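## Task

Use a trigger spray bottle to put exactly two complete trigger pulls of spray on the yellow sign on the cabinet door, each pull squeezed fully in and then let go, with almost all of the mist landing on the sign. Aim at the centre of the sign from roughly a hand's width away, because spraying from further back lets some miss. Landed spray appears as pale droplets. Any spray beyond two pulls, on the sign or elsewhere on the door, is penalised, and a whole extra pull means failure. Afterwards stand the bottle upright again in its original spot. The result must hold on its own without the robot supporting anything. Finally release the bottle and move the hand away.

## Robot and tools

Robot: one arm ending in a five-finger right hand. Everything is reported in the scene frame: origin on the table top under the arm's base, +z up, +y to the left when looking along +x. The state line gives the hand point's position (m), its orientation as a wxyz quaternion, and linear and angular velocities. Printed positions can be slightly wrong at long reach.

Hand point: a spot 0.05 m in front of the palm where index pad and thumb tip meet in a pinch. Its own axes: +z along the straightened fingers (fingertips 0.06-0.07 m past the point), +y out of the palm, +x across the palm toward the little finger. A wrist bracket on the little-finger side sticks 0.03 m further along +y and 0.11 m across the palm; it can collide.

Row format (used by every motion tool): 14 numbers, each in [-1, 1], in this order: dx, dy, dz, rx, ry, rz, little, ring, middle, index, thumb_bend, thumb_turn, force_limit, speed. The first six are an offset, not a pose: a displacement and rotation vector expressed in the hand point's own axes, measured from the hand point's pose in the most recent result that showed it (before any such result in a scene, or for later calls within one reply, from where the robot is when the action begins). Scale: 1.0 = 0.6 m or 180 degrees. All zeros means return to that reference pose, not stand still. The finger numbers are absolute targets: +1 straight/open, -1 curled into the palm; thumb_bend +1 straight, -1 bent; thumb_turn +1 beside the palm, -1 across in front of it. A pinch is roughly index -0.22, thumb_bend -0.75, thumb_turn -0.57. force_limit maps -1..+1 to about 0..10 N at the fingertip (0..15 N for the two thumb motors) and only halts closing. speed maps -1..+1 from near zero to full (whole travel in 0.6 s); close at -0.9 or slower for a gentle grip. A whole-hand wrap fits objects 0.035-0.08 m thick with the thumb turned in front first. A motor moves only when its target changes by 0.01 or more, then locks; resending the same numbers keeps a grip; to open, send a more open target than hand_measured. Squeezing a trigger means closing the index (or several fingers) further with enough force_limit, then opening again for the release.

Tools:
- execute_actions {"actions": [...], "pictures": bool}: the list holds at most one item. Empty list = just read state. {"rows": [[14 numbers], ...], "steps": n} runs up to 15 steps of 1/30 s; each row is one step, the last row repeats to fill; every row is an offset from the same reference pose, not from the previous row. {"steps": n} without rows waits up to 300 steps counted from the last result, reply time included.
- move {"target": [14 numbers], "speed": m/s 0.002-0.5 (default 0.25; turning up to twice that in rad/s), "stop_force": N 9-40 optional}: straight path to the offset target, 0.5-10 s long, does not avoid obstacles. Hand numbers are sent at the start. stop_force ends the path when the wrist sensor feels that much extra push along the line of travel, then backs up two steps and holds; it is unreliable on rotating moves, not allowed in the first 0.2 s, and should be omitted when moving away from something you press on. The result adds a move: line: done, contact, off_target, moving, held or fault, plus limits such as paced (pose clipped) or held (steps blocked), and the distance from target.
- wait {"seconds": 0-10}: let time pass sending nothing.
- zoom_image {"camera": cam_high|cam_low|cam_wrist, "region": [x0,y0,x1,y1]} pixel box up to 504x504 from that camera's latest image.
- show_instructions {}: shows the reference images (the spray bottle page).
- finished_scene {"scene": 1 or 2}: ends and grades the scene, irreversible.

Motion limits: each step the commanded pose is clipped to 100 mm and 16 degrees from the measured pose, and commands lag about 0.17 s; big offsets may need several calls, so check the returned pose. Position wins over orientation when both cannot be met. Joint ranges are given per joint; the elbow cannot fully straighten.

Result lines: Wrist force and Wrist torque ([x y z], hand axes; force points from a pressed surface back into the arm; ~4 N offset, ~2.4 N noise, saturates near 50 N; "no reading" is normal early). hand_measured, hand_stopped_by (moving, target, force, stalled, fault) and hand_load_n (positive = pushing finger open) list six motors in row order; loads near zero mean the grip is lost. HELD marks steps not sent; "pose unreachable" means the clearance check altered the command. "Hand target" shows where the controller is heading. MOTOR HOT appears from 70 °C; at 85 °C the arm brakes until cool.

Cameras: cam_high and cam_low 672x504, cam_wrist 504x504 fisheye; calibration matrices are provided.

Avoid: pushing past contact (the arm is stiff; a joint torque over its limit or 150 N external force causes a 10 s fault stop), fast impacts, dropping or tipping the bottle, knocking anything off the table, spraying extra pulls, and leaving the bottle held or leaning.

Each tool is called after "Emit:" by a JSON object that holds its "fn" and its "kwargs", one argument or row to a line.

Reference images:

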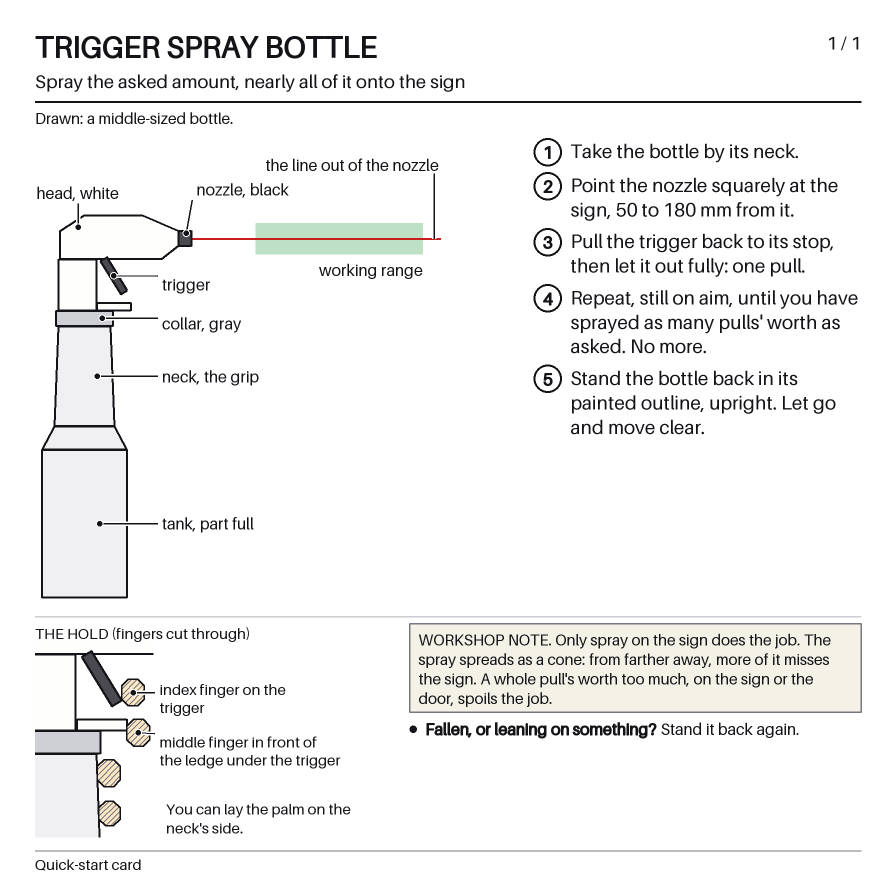

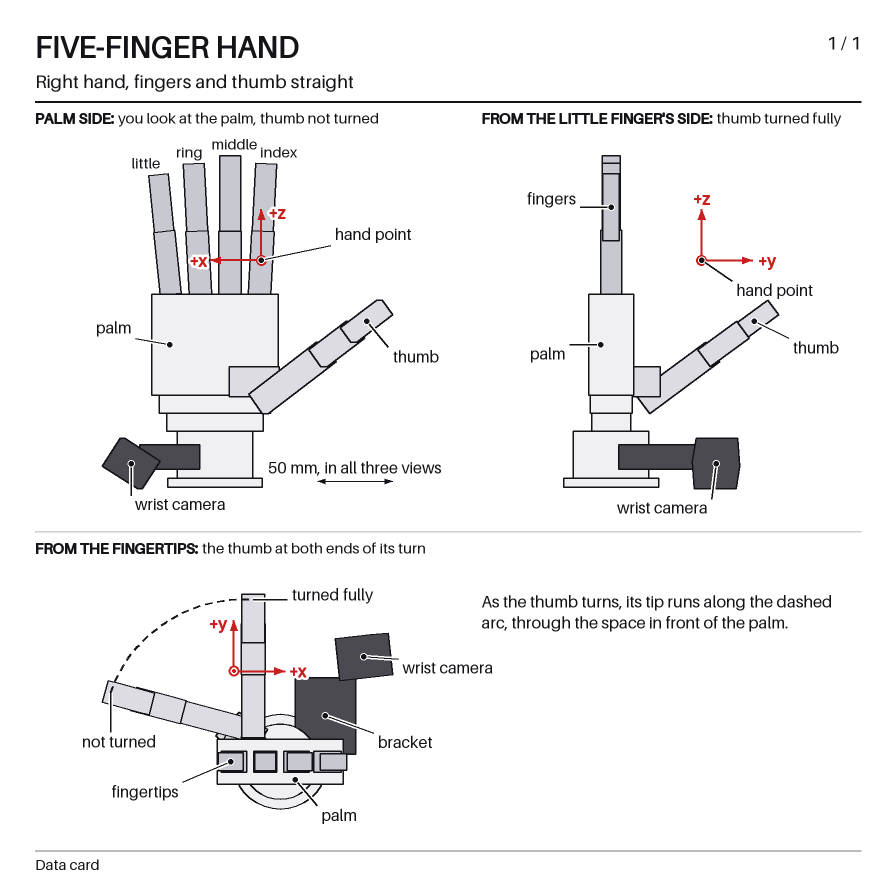

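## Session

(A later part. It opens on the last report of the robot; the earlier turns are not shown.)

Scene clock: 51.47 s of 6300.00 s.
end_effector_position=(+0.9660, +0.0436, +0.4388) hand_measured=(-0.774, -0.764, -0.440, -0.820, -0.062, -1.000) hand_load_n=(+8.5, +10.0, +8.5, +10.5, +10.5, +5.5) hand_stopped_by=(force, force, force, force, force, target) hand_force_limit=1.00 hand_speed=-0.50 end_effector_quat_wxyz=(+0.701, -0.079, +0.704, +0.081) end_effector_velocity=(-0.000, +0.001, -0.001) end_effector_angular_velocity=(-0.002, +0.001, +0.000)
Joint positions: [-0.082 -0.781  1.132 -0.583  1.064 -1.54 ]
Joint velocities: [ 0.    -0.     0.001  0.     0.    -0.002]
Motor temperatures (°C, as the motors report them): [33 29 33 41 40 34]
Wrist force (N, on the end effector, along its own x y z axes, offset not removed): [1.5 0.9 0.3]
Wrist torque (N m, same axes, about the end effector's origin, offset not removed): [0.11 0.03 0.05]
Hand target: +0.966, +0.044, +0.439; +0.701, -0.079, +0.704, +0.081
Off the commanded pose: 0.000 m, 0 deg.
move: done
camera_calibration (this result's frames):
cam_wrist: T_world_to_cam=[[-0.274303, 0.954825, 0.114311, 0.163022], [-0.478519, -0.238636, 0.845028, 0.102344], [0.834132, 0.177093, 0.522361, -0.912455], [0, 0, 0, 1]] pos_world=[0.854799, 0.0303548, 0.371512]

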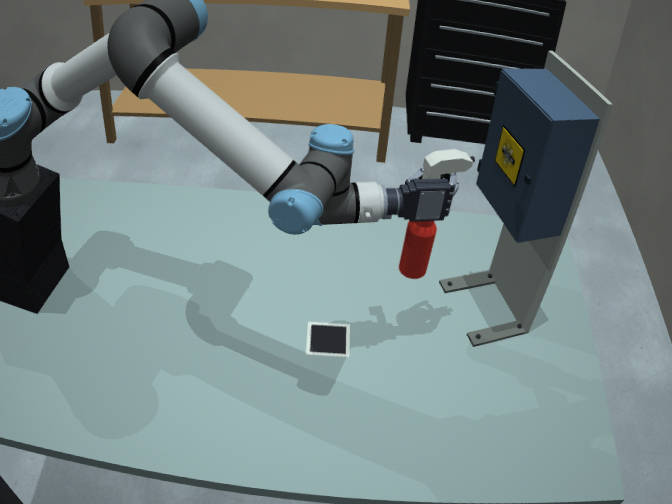

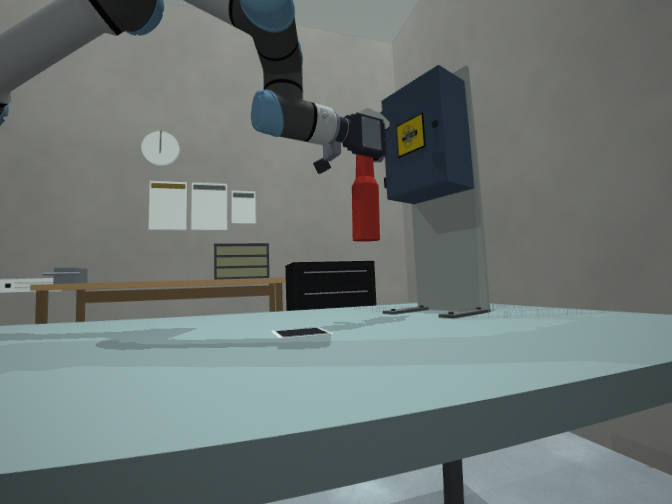

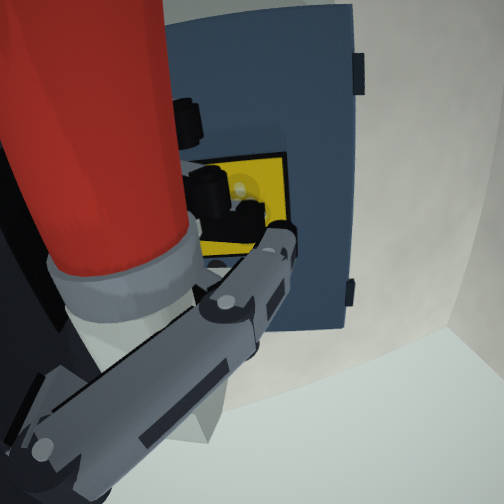

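Good aim. On the second pull I'll check the load just before the stop to confirm it's a hard stop.

Emit:
{"fn": "move", "kwargs": {
  "target": [0,0,0,0,0,0,-1,-1,-1,0.4,-1,-1,1,0.3]
}}

Emit:
{"fn": "move", "kwargs": {
  "target": [0,0,0,0,0,0,-1,-1,-1,-0.76,-1,-1,1,-0.5]
}}

Emit:
{"fn": "move", "kwargs": {
  "target": [0,0,0,0,0,0,-1,-1,-1,-1,-1,-1,1,0]
}}

Scene clock: 54.60 s of 6300.00 s.
end_effector_position=(+0.9659, +0.0436, +0.4388) hand_measured=(-0.774, -0.764, -0.440, +0.400, -0.062, -1.000) hand_load_n=(+6.0, +9.5, +8.5, +0.0, +11.0, +5.0) hand_stopped_by=(force, force, force, target, force, target) hand_force_limit=1.00 hand_speed=0.30 end_effector_quat_wxyz=(+0.701, -0.079, +0.704, +0.081) end_effector_velocity=(-0.000, +0.000, -0.001) end_effector_angular_velocity=(+0.002, +0.001, -0.000)
Joint positions: [-0.082 -0.781  1.132 -0.583  1.064 -1.54 ]
Joint velocities: [-0.    -0.     0.001 -0.     0.     0.001]
Motor temperatures (°C, as the motors report them): [33 29 33 41 40 34]
Wrist force (N, on the end effector, along its own x y z axes, offset not removed): [1.7 2.4 -1.1]
Wrist torque (N m, same axes, about the end effector's origin, offset not removed): [0.48 -0.01 0.14]
Hand target: +0.966, +0.044, +0.439; +0.701, -0.079, +0.704, +0.081
Off the commanded pose: 0.000 m, 0 deg.
move: done
camera_calibration (this result's frames):
cam_wrist: T_world_to_cam=[[-0.274311, 0.954823, 0.114311, 0.163028], [-0.478517, -0.23864, 0.845028, 0.102342], [0.834131, 0.177101, 0.522361, -0.912453], [0, 0, 0, 1]] pos_world=[0.854798, 0.0303558, 0.371512]

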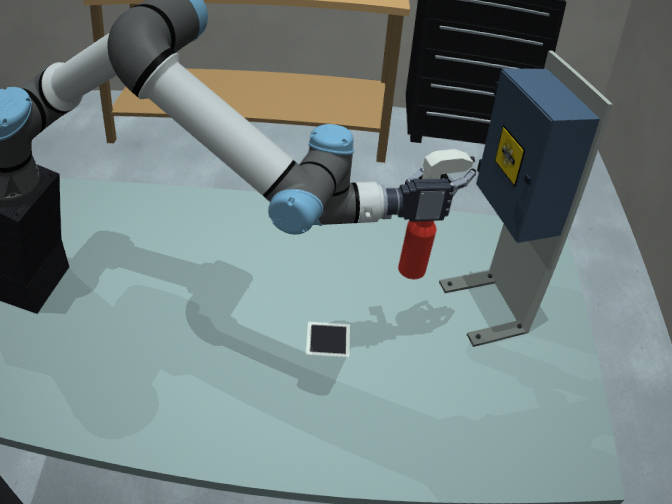

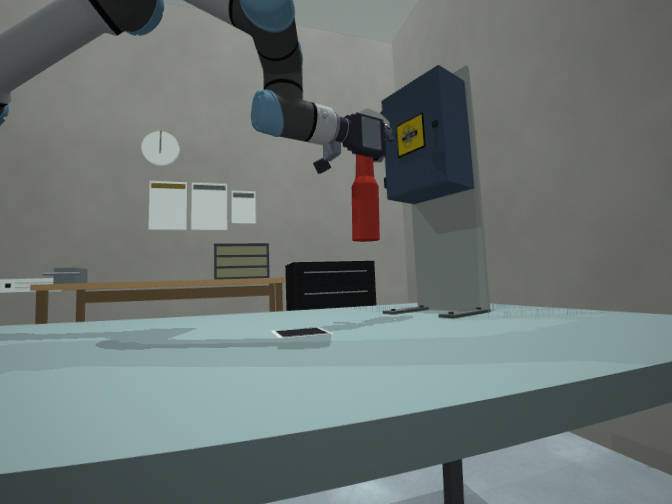

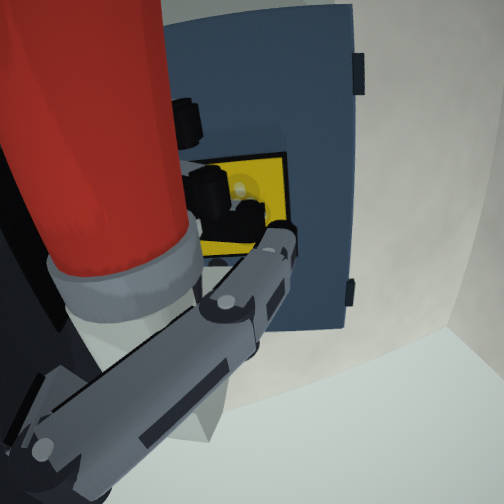

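Scene clock: 56.27 s of 6300.00 s.
end_effector_position=(+0.9659, +0.0436, +0.4388) hand_measured=(-0.774, -0.764, -0.440, -0.758, -0.062, -1.000) hand_load_n=(+7.5, +9.5, +9.0, +5.0, +10.5, +5.5) hand_stopped_by=(force, force, force, target, force, target) hand_force_limit=1.00 hand_speed=-0.50 end_effector_quat_wxyz=(+0.701, -0.079, +0.704, +0.081) end_effector_velocity=(-0.000, -0.000, +0.000) end_effector_angular_velocity=(+0.002, +0.001, -0.000)
Joint positions: [-0.082 -0.781  1.132 -0.583  1.064 -1.54 ]
Joint velocities: [ 0.    -0.     0.    -0.     0.     0.002]
Motor temperatures (°C, as the motors report them): [33 29 33 41 40 34]
Wrist force (N, on the end effector, along its own x y z axes, offset not removed): [1.5 0.5 1.4]
Wrist torque (N m, same axes, about the end effector's origin, offset not removed): [-0.05 -0.12 -0.03]
Hand target: +0.966, +0.044, +0.439; +0.701, -0.079, +0.704, +0.081
Off the commanded pose: 0.000 m, 0 deg.
move: done
camera_calibration (this result's frames):
cam_wrist: T_world_to_cam=[[-0.274311, 0.954823, 0.114311, 0.163028], [-0.478517, -0.23864, 0.845028, 0.102342], [0.834131, 0.177101, 0.522361, -0.912453], [0, 0, 0, 1]] pos_world=[0.854798, 0.0303559, 0.371512]

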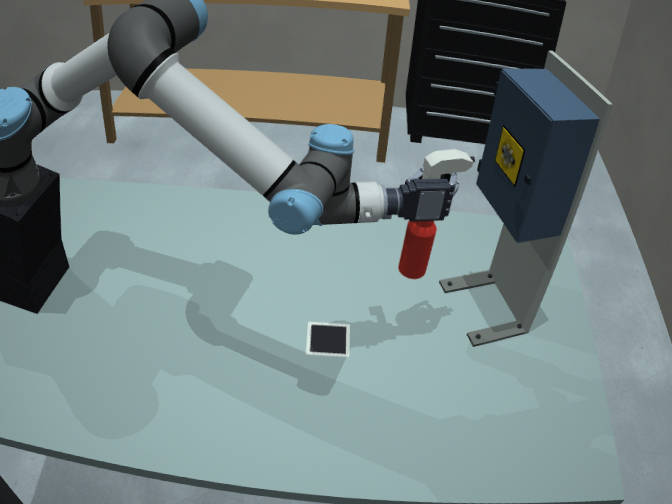

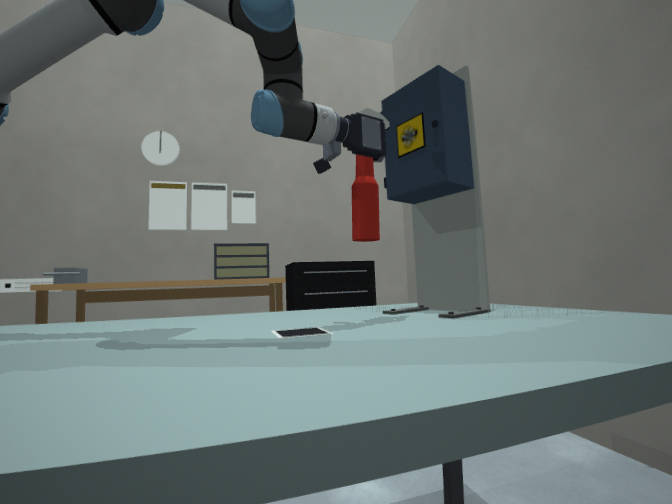

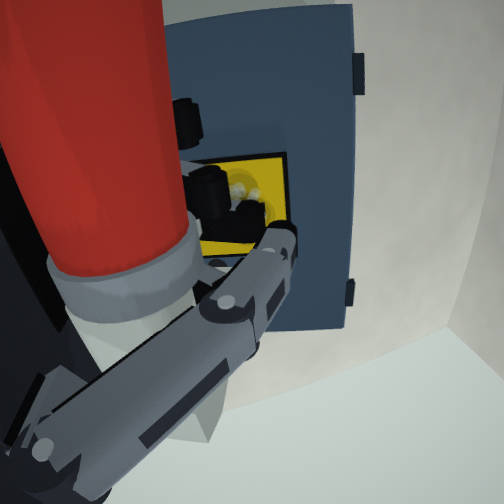

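Scene clock: 56.77 s of 6300.00 s.
end_effector_position=(+0.9659, +0.0436, +0.4388) hand_measured=(-0.772, -0.764, -0.440, -0.828, -0.062, -1.000) hand_load_n=(+9.0, +9.5, +8.0, +10.5, +11.0, +5.5) hand_stopped_by=(force, force, force, force, force, target) hand_force_limit=1.00 hand_speed=0.00 end_effector_quat_wxyz=(+0.701, -0.079, +0.704, +0.081) end_effector_velocity=(+0.000, +0.000, +0.000) end_effector_angular_velocity=(+0.001, -0.000, +0.000)
Joint positions: [-0.082 -0.781  1.132 -0.583  1.064 -1.54 ]
Joint velocities: [ 0.001  0.    -0.     0.     0.     0.001]
Motor temperatures (°C, as the motors report them): [33 29 33 41 40 34]
Wrist force (N, on the end effector, along its own x y z axes, offset not removed): [1.3 -0.8 -0.4]
Wrist torque (N m, same axes, about the end effector's origin, offset not removed): [-0.23 0.08 0.08]
Hand target: +0.966, +0.044, +0.439; +0.701, -0.079, +0.704, +0.081
Off the commanded pose: 0.000 m, 0 deg.
move: done
camera_calibration (this result's frames):
cam_wrist: T_world_to_cam=[[-0.274312, 0.954823, 0.114311, 0.163028], [-0.478517, -0.23864, 0.845028, 0.102342], [0.834131, 0.177101, 0.522361, -0.912453], [0, 0, 0, 1]] pos_world=[0.854798, 0.030356, 0.371512]

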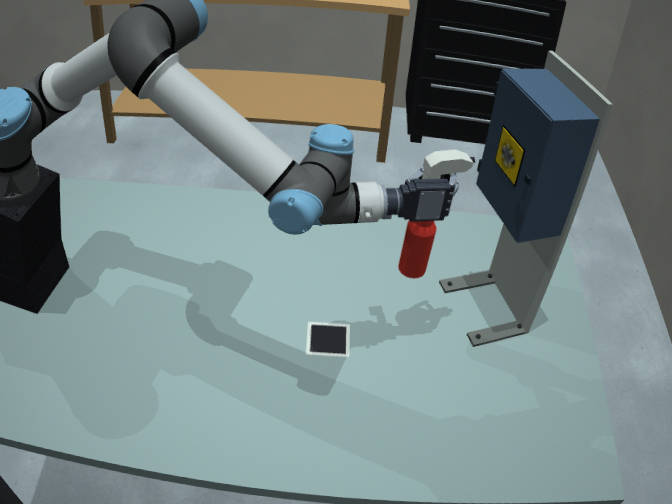

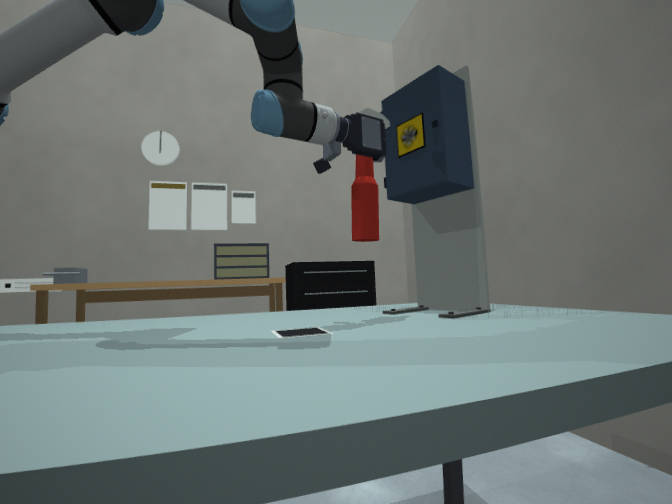

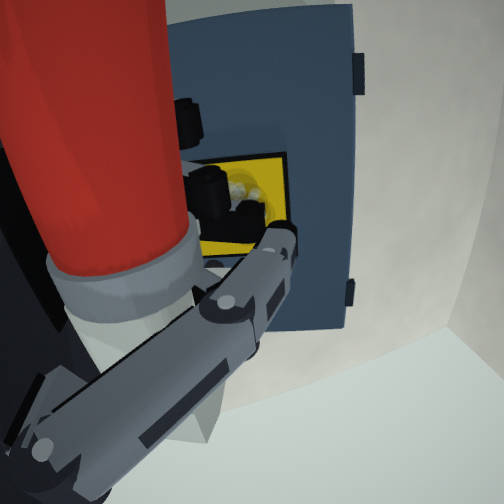

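Emit:
{"fn": "move", "kwargs": {
  "target": [0.281,-0.058,-0.292,0.072,0,0,-1,-1,-1,1,-1,-1,1,0.3],
  "speed": 0.15
}}

Emit:
{"fn": "move", "kwargs": {
  "target": [0.021,0,0,0,0,0,-1,-1,-1,1,-1,-1,1,0.3],
  "speed": 0.015,
  "stop_force": 10
}}

Scene clock: 61.30 s of 6300.00 s.
end_effector_position=(+0.8025, -0.0292, +0.2709) hand_measured=(-0.772, -0.764, -0.440, +1.000, -0.062, -1.000) hand_load_n=(+6.0, +9.0, +8.0, +0.0, +11.0, +5.5) hand_stopped_by=(force, force, force, target, force, target) hand_force_limit=1.00 hand_speed=0.30 end_effector_quat_wxyz=(+0.706, +0.001, +0.708, +0.002) end_effector_velocity=(-0.002, -0.001, -0.002) end_effector_angular_velocity=(+0.003, +0.000, -0.002)
Joint positions: [-0.197 -0.746  1.732 -1.221  1.178 -1.515]
Joint velocities: [-0.001  0.002  0.005 -0.006  0.001  0.003]
Motor temperatures (°C, as the motors report them): [33 29 33 41 40 34]
Wrist force (N, on the end effector, along its own x y z axes, offset not removed): [1.9 -1.0 0.1]
Wrist torque (N m, same axes, about the end effector's origin, offset not removed): [-0.12 -0.19 -0.03]
Hand target: +0.802, -0.029, +0.271; +0.706, +0.001, +0.708, +0.001
Off the commanded pose: 0.000 m, 0 deg.
move: done
camera_calibration (this result's frames):
cam_wrist: T_world_to_cam=[[-0.0533124, 0.992098, 0.113572, 0.0308252], [-0.519254, -0.12469, 0.845475, 0.184511], [0.852956, -0.0138984, 0.521799, -0.696025], [0, 0, 0, 1]] pos_world=[0.69113, -0.0172485, 0.203684]

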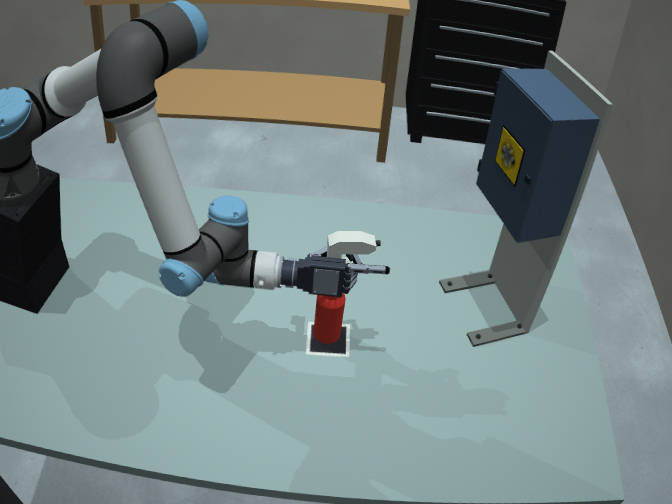

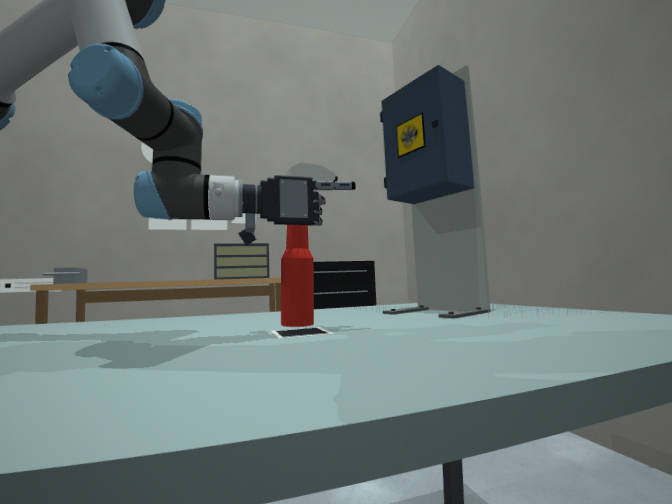

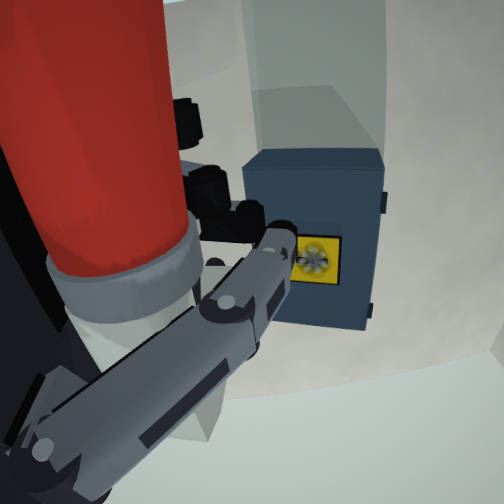

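Scene clock: 62.40 s of 6300.00 s.
end_effector_position=(+0.8024, -0.0291, +0.2585) hand_measured=(-0.772, -0.764, -0.440, +1.000, -0.062, -1.000) hand_load_n=(+6.0, +9.0, +8.0, +0.0, +11.0, +5.5) hand_stopped_by=(force, force, force, target, force, target) hand_force_limit=1.00 hand_speed=0.30 end_effector_quat_wxyz=(+0.706, +0.001, +0.708, +0.002) end_effector_velocity=(-0.000, +0.000, -0.002) end_effector_angular_velocity=(+0.001, +0.001, +0.000)
Joint positions: [-0.196 -0.718  1.72  -1.236  1.179 -1.515]
Joint velocities: [ 0.001  0.004 -0.001 -0.002  0.     0.   ]
Motor temperatures (°C, as the motors report them): [33 29 33 41 40 34]
Wrist force (N, on the end effector, along its own x y z axes, offset not removed): [1.3 -0.4 0.4]
Wrist torque (N m, same axes, about the end effector's origin, offset not removed): [-0.14 0.01 -0.03]
Hand target: +0.802, -0.029, +0.258; +0.706, +0.001, +0.708, +0.002
Off the commanded pose: 0.000 m, 0 deg.
move: done
camera_calibration (this result's frames):
cam_wrist: T_world_to_cam=[[-0.0533106, 0.992098, 0.113572, 0.0322001], [-0.519247, -0.124689, 0.845479, 0.19498], [0.85296, -0.0138988, 0.521791, -0.689498], [0, 0, 0, 1]] pos_world=[0.691074, -0.017217, 0.191265]

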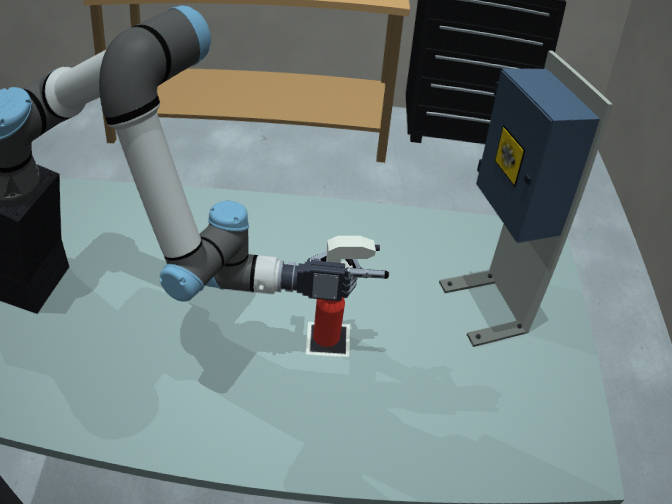

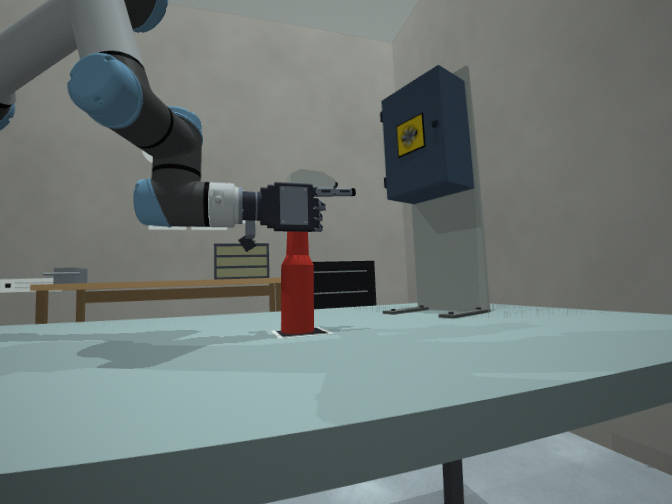

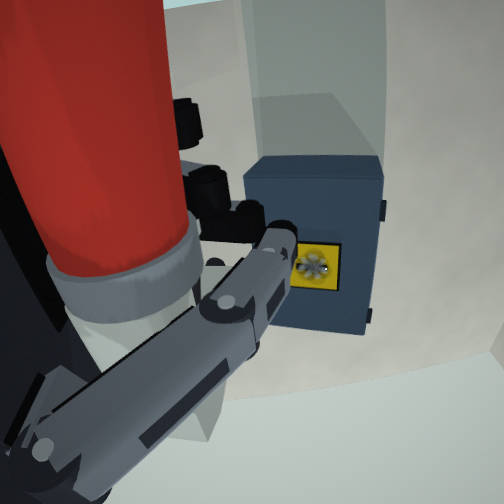

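Emit:
{"fn": "move", "kwargs": {
  "target": [0.001,0,0.007,0,0,0,-1,-1,-1,1,-1,-1,1,0.3],
  "speed": 0.01
}}

Emit:
{"fn": "move", "kwargs": {
  "target": [0,0,0,0,0,0,1,1,1,1,1,-1,1,-0.4]
}}

Emit:
{"fn": "move", "kwargs": {
  "target": [0,-0.12,-0.33,0,0,0,1,1,1,1,1,-1,1,-0.4],
  "speed": 0.15
}}

Scene clock: 65.23 s of 6300.00 s.
end_effector_position=(+0.8065, -0.0291, +0.2579) hand_measured=(-0.772, -0.764, -0.440, +1.000, -0.062, -1.000) hand_load_n=(+5.5, +9.0, +8.0, +0.0, +11.0, +6.0) hand_stopped_by=(force, force, force, target, force, target) hand_force_limit=1.00 hand_speed=0.30 end_effector_quat_wxyz=(+0.706, +0.001, +0.708, +0.002) end_effector_velocity=(+0.001, -0.001, -0.000) end_effector_angular_velocity=(+0.001, +0.001, -0.001)
Joint positions: [-0.193 -0.713  1.707 -1.227  1.182 -1.516]
Joint velocities: [ 0.     0.002 -0.005  0.003  0.001  0.001]
Motor temperatures (°C, as the motors report them): [33 29 33 41 40 34]
Wrist force (N, on the end effector, along its own x y z axes, offset not removed): [0.7 -2.3 -1.5]
Wrist torque (N m, same axes, about the end effector's origin, offset not removed): [-0.34 0.10 0.03]
Hand target: +0.807, -0.029, +0.258; +0.706, +0.001, +0.708, +0.002
Off the commanded pose: 0.000 m, 0 deg.
move: done
camera_calibration (this result's frames):
cam_wrist: T_world_to_cam=[[-0.0533169, 0.9921, 0.113559, 0.0324888], [-0.519283, -0.124681, 0.845458, 0.197615], [0.852937, -0.0138923, 0.521828, -0.692646], [0, 0, 0, 1]] pos_world=[0.695134, -0.0172156, 0.190678]

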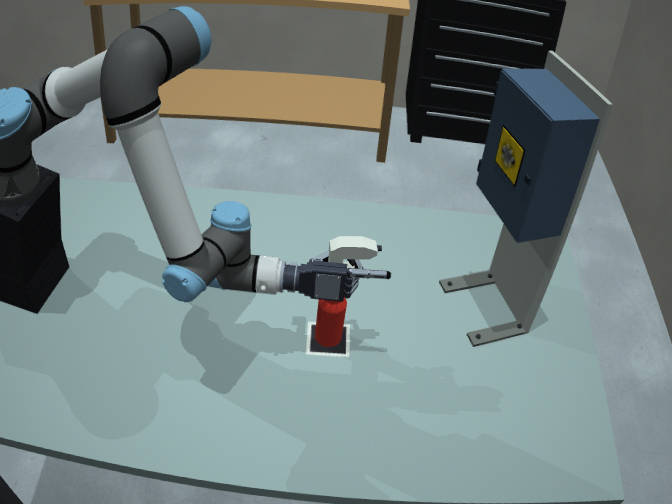

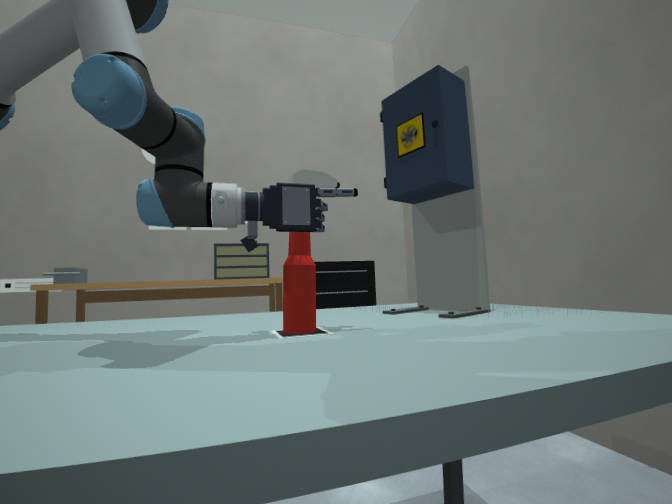

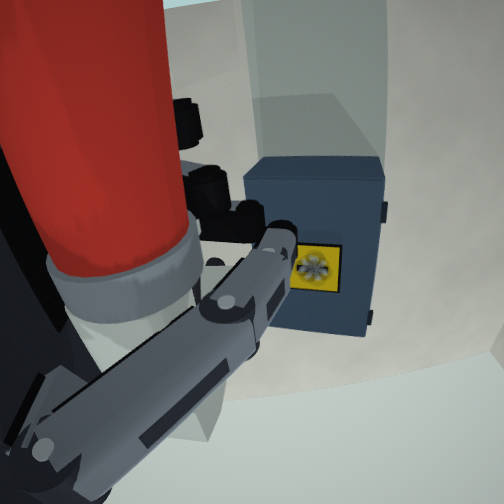

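Scene clock: 67.30 s of 6300.00 s.
end_effector_position=(+0.8065, -0.0291, +0.2579) hand_measured=(+1.000, +1.000, +1.000, +1.000, +1.000, -1.000) hand_load_n=(+0.0, +0.0, +0.0, +0.0, +0.0, +0.0) hand_stopped_by=(target, target, target, target, target, target) hand_force_limit=1.00 hand_speed=-0.40 end_effector_quat_wxyz=(+0.706, +0.001, +0.708, +0.002) end_effector_velocity=(-0.000, -0.000, -0.000) end_effector_angular_velocity=(-0.000, +0.001, -0.001)
Joint positions: [-0.193 -0.713  1.707 -1.227  1.182 -1.516]
Joint velocities: [-0.001  0.     0.001  0.    -0.    -0.   ]
Motor temperatures (°C, as the motors report them): [33 29 33 41 40 34]
Wrist force (N, on the end effector, along its own x y z axes, offset not removed): [-0.3 -1.6 2.6]
Wrist torque (N m, same axes, about the end effector's origin, offset not removed): [-0.28 0.04 0.05]
Hand target: +0.806, -0.029, +0.258; +0.706, +0.001, +0.708, +0.002
Off the commanded pose: 0.000 m, 0 deg.
move: done
camera_calibration (this result's frames):
cam_wrist: T_world_to_cam=[[-0.0533165, 0.992101, 0.113549, 0.0324911], [-0.519282, -0.124672, 0.84546, 0.197615], [0.852938, -0.013887, 0.521828, -0.692645], [0, 0, 0, 1]] pos_world=[0.695134, -0.0172161, 0.190676]

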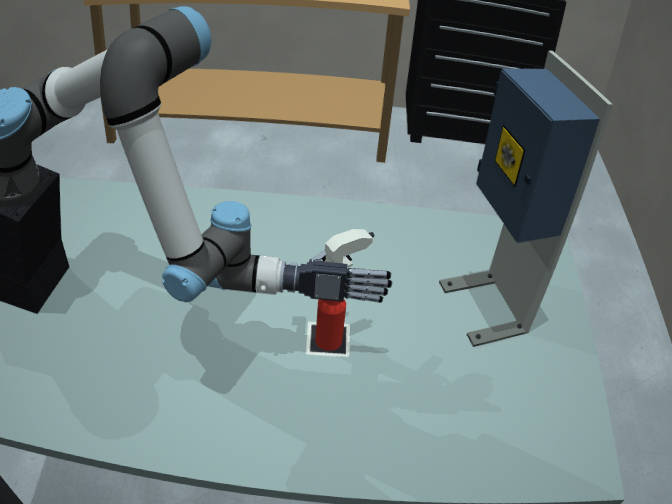

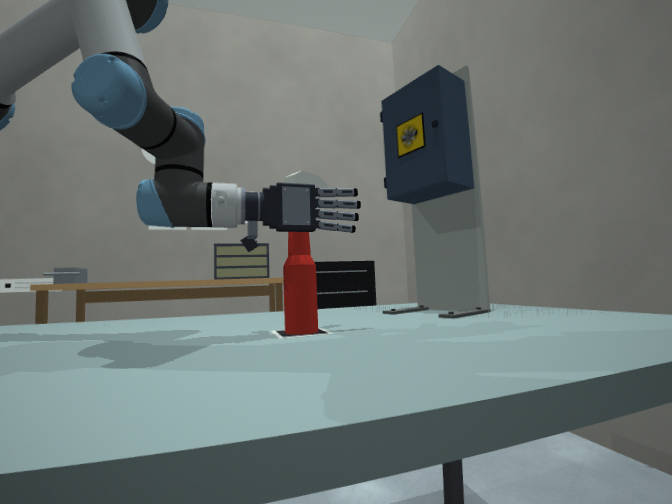

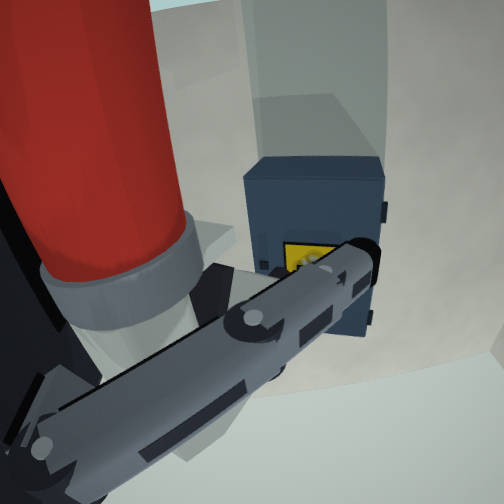

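Scene clock: 69.23 s of 6300.00 s.
end_effector_position=(+0.6087, -0.1012, +0.2585) hand_measured=(+1.000, +1.000, +1.000, +1.000, +1.000, -1.000) hand_load_n=(+0.0, +0.0, +0.0, +0.0, +0.0, +0.0) hand_stopped_by=(target, target, target, target, target, target) hand_force_limit=1.00 hand_speed=-0.40 end_effector_quat_wxyz=(+0.706, +0.001, +0.708, +0.001) end_effector_velocity=(-0.001, -0.001, +0.000) end_effector_angular_velocity=(-0.002, -0.003, +0.000)
Joint positions: [-0.546 -0.773  2.209 -1.727  0.841 -1.409]
Joint velocities: [-0.005  0.001  0.002 -0.007 -0.004  0.002]
Motor temperatures (°C, as the motors report them): [33 29 33 41 40 34]
Wrist force (N, on the end effector, along its own x y z axes, offset not removed): [-1.7 0.5 1.9]
Wrist torque (N m, same axes, about the end effector's origin, offset not removed): [-0.01 0.20 0.03]
Hand target: +0.609, -0.101, +0.259; +0.706, +0.001, +0.708, +0.001
Off the commanded pose: 0.000 m, 0 deg.
move: done
camera_calibration (this result's frames):
cam_wrist: T_world_to_cam=[[-0.0532974, 0.992128, 0.113317, 0.0934043], [-0.519086, -0.124468, 0.845611, 0.0852723], [0.853059, -0.0137524, 0.521634, -0.525316], [0, 0, 0, 1]] pos_world=[0.497367, -0.0892798, 0.191331]

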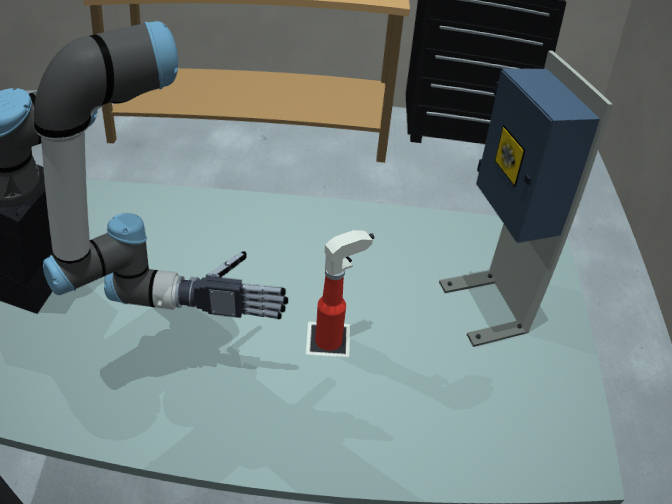

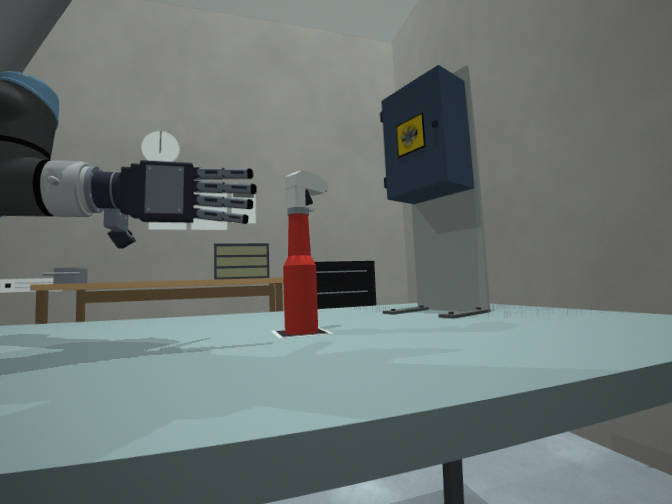

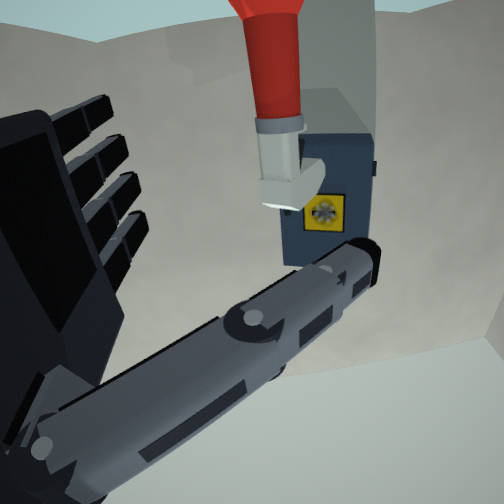

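Emit:
{"fn": "finished_scene", "kwargs": {
  "scene": 1
}}

The scene is finished: the task was done.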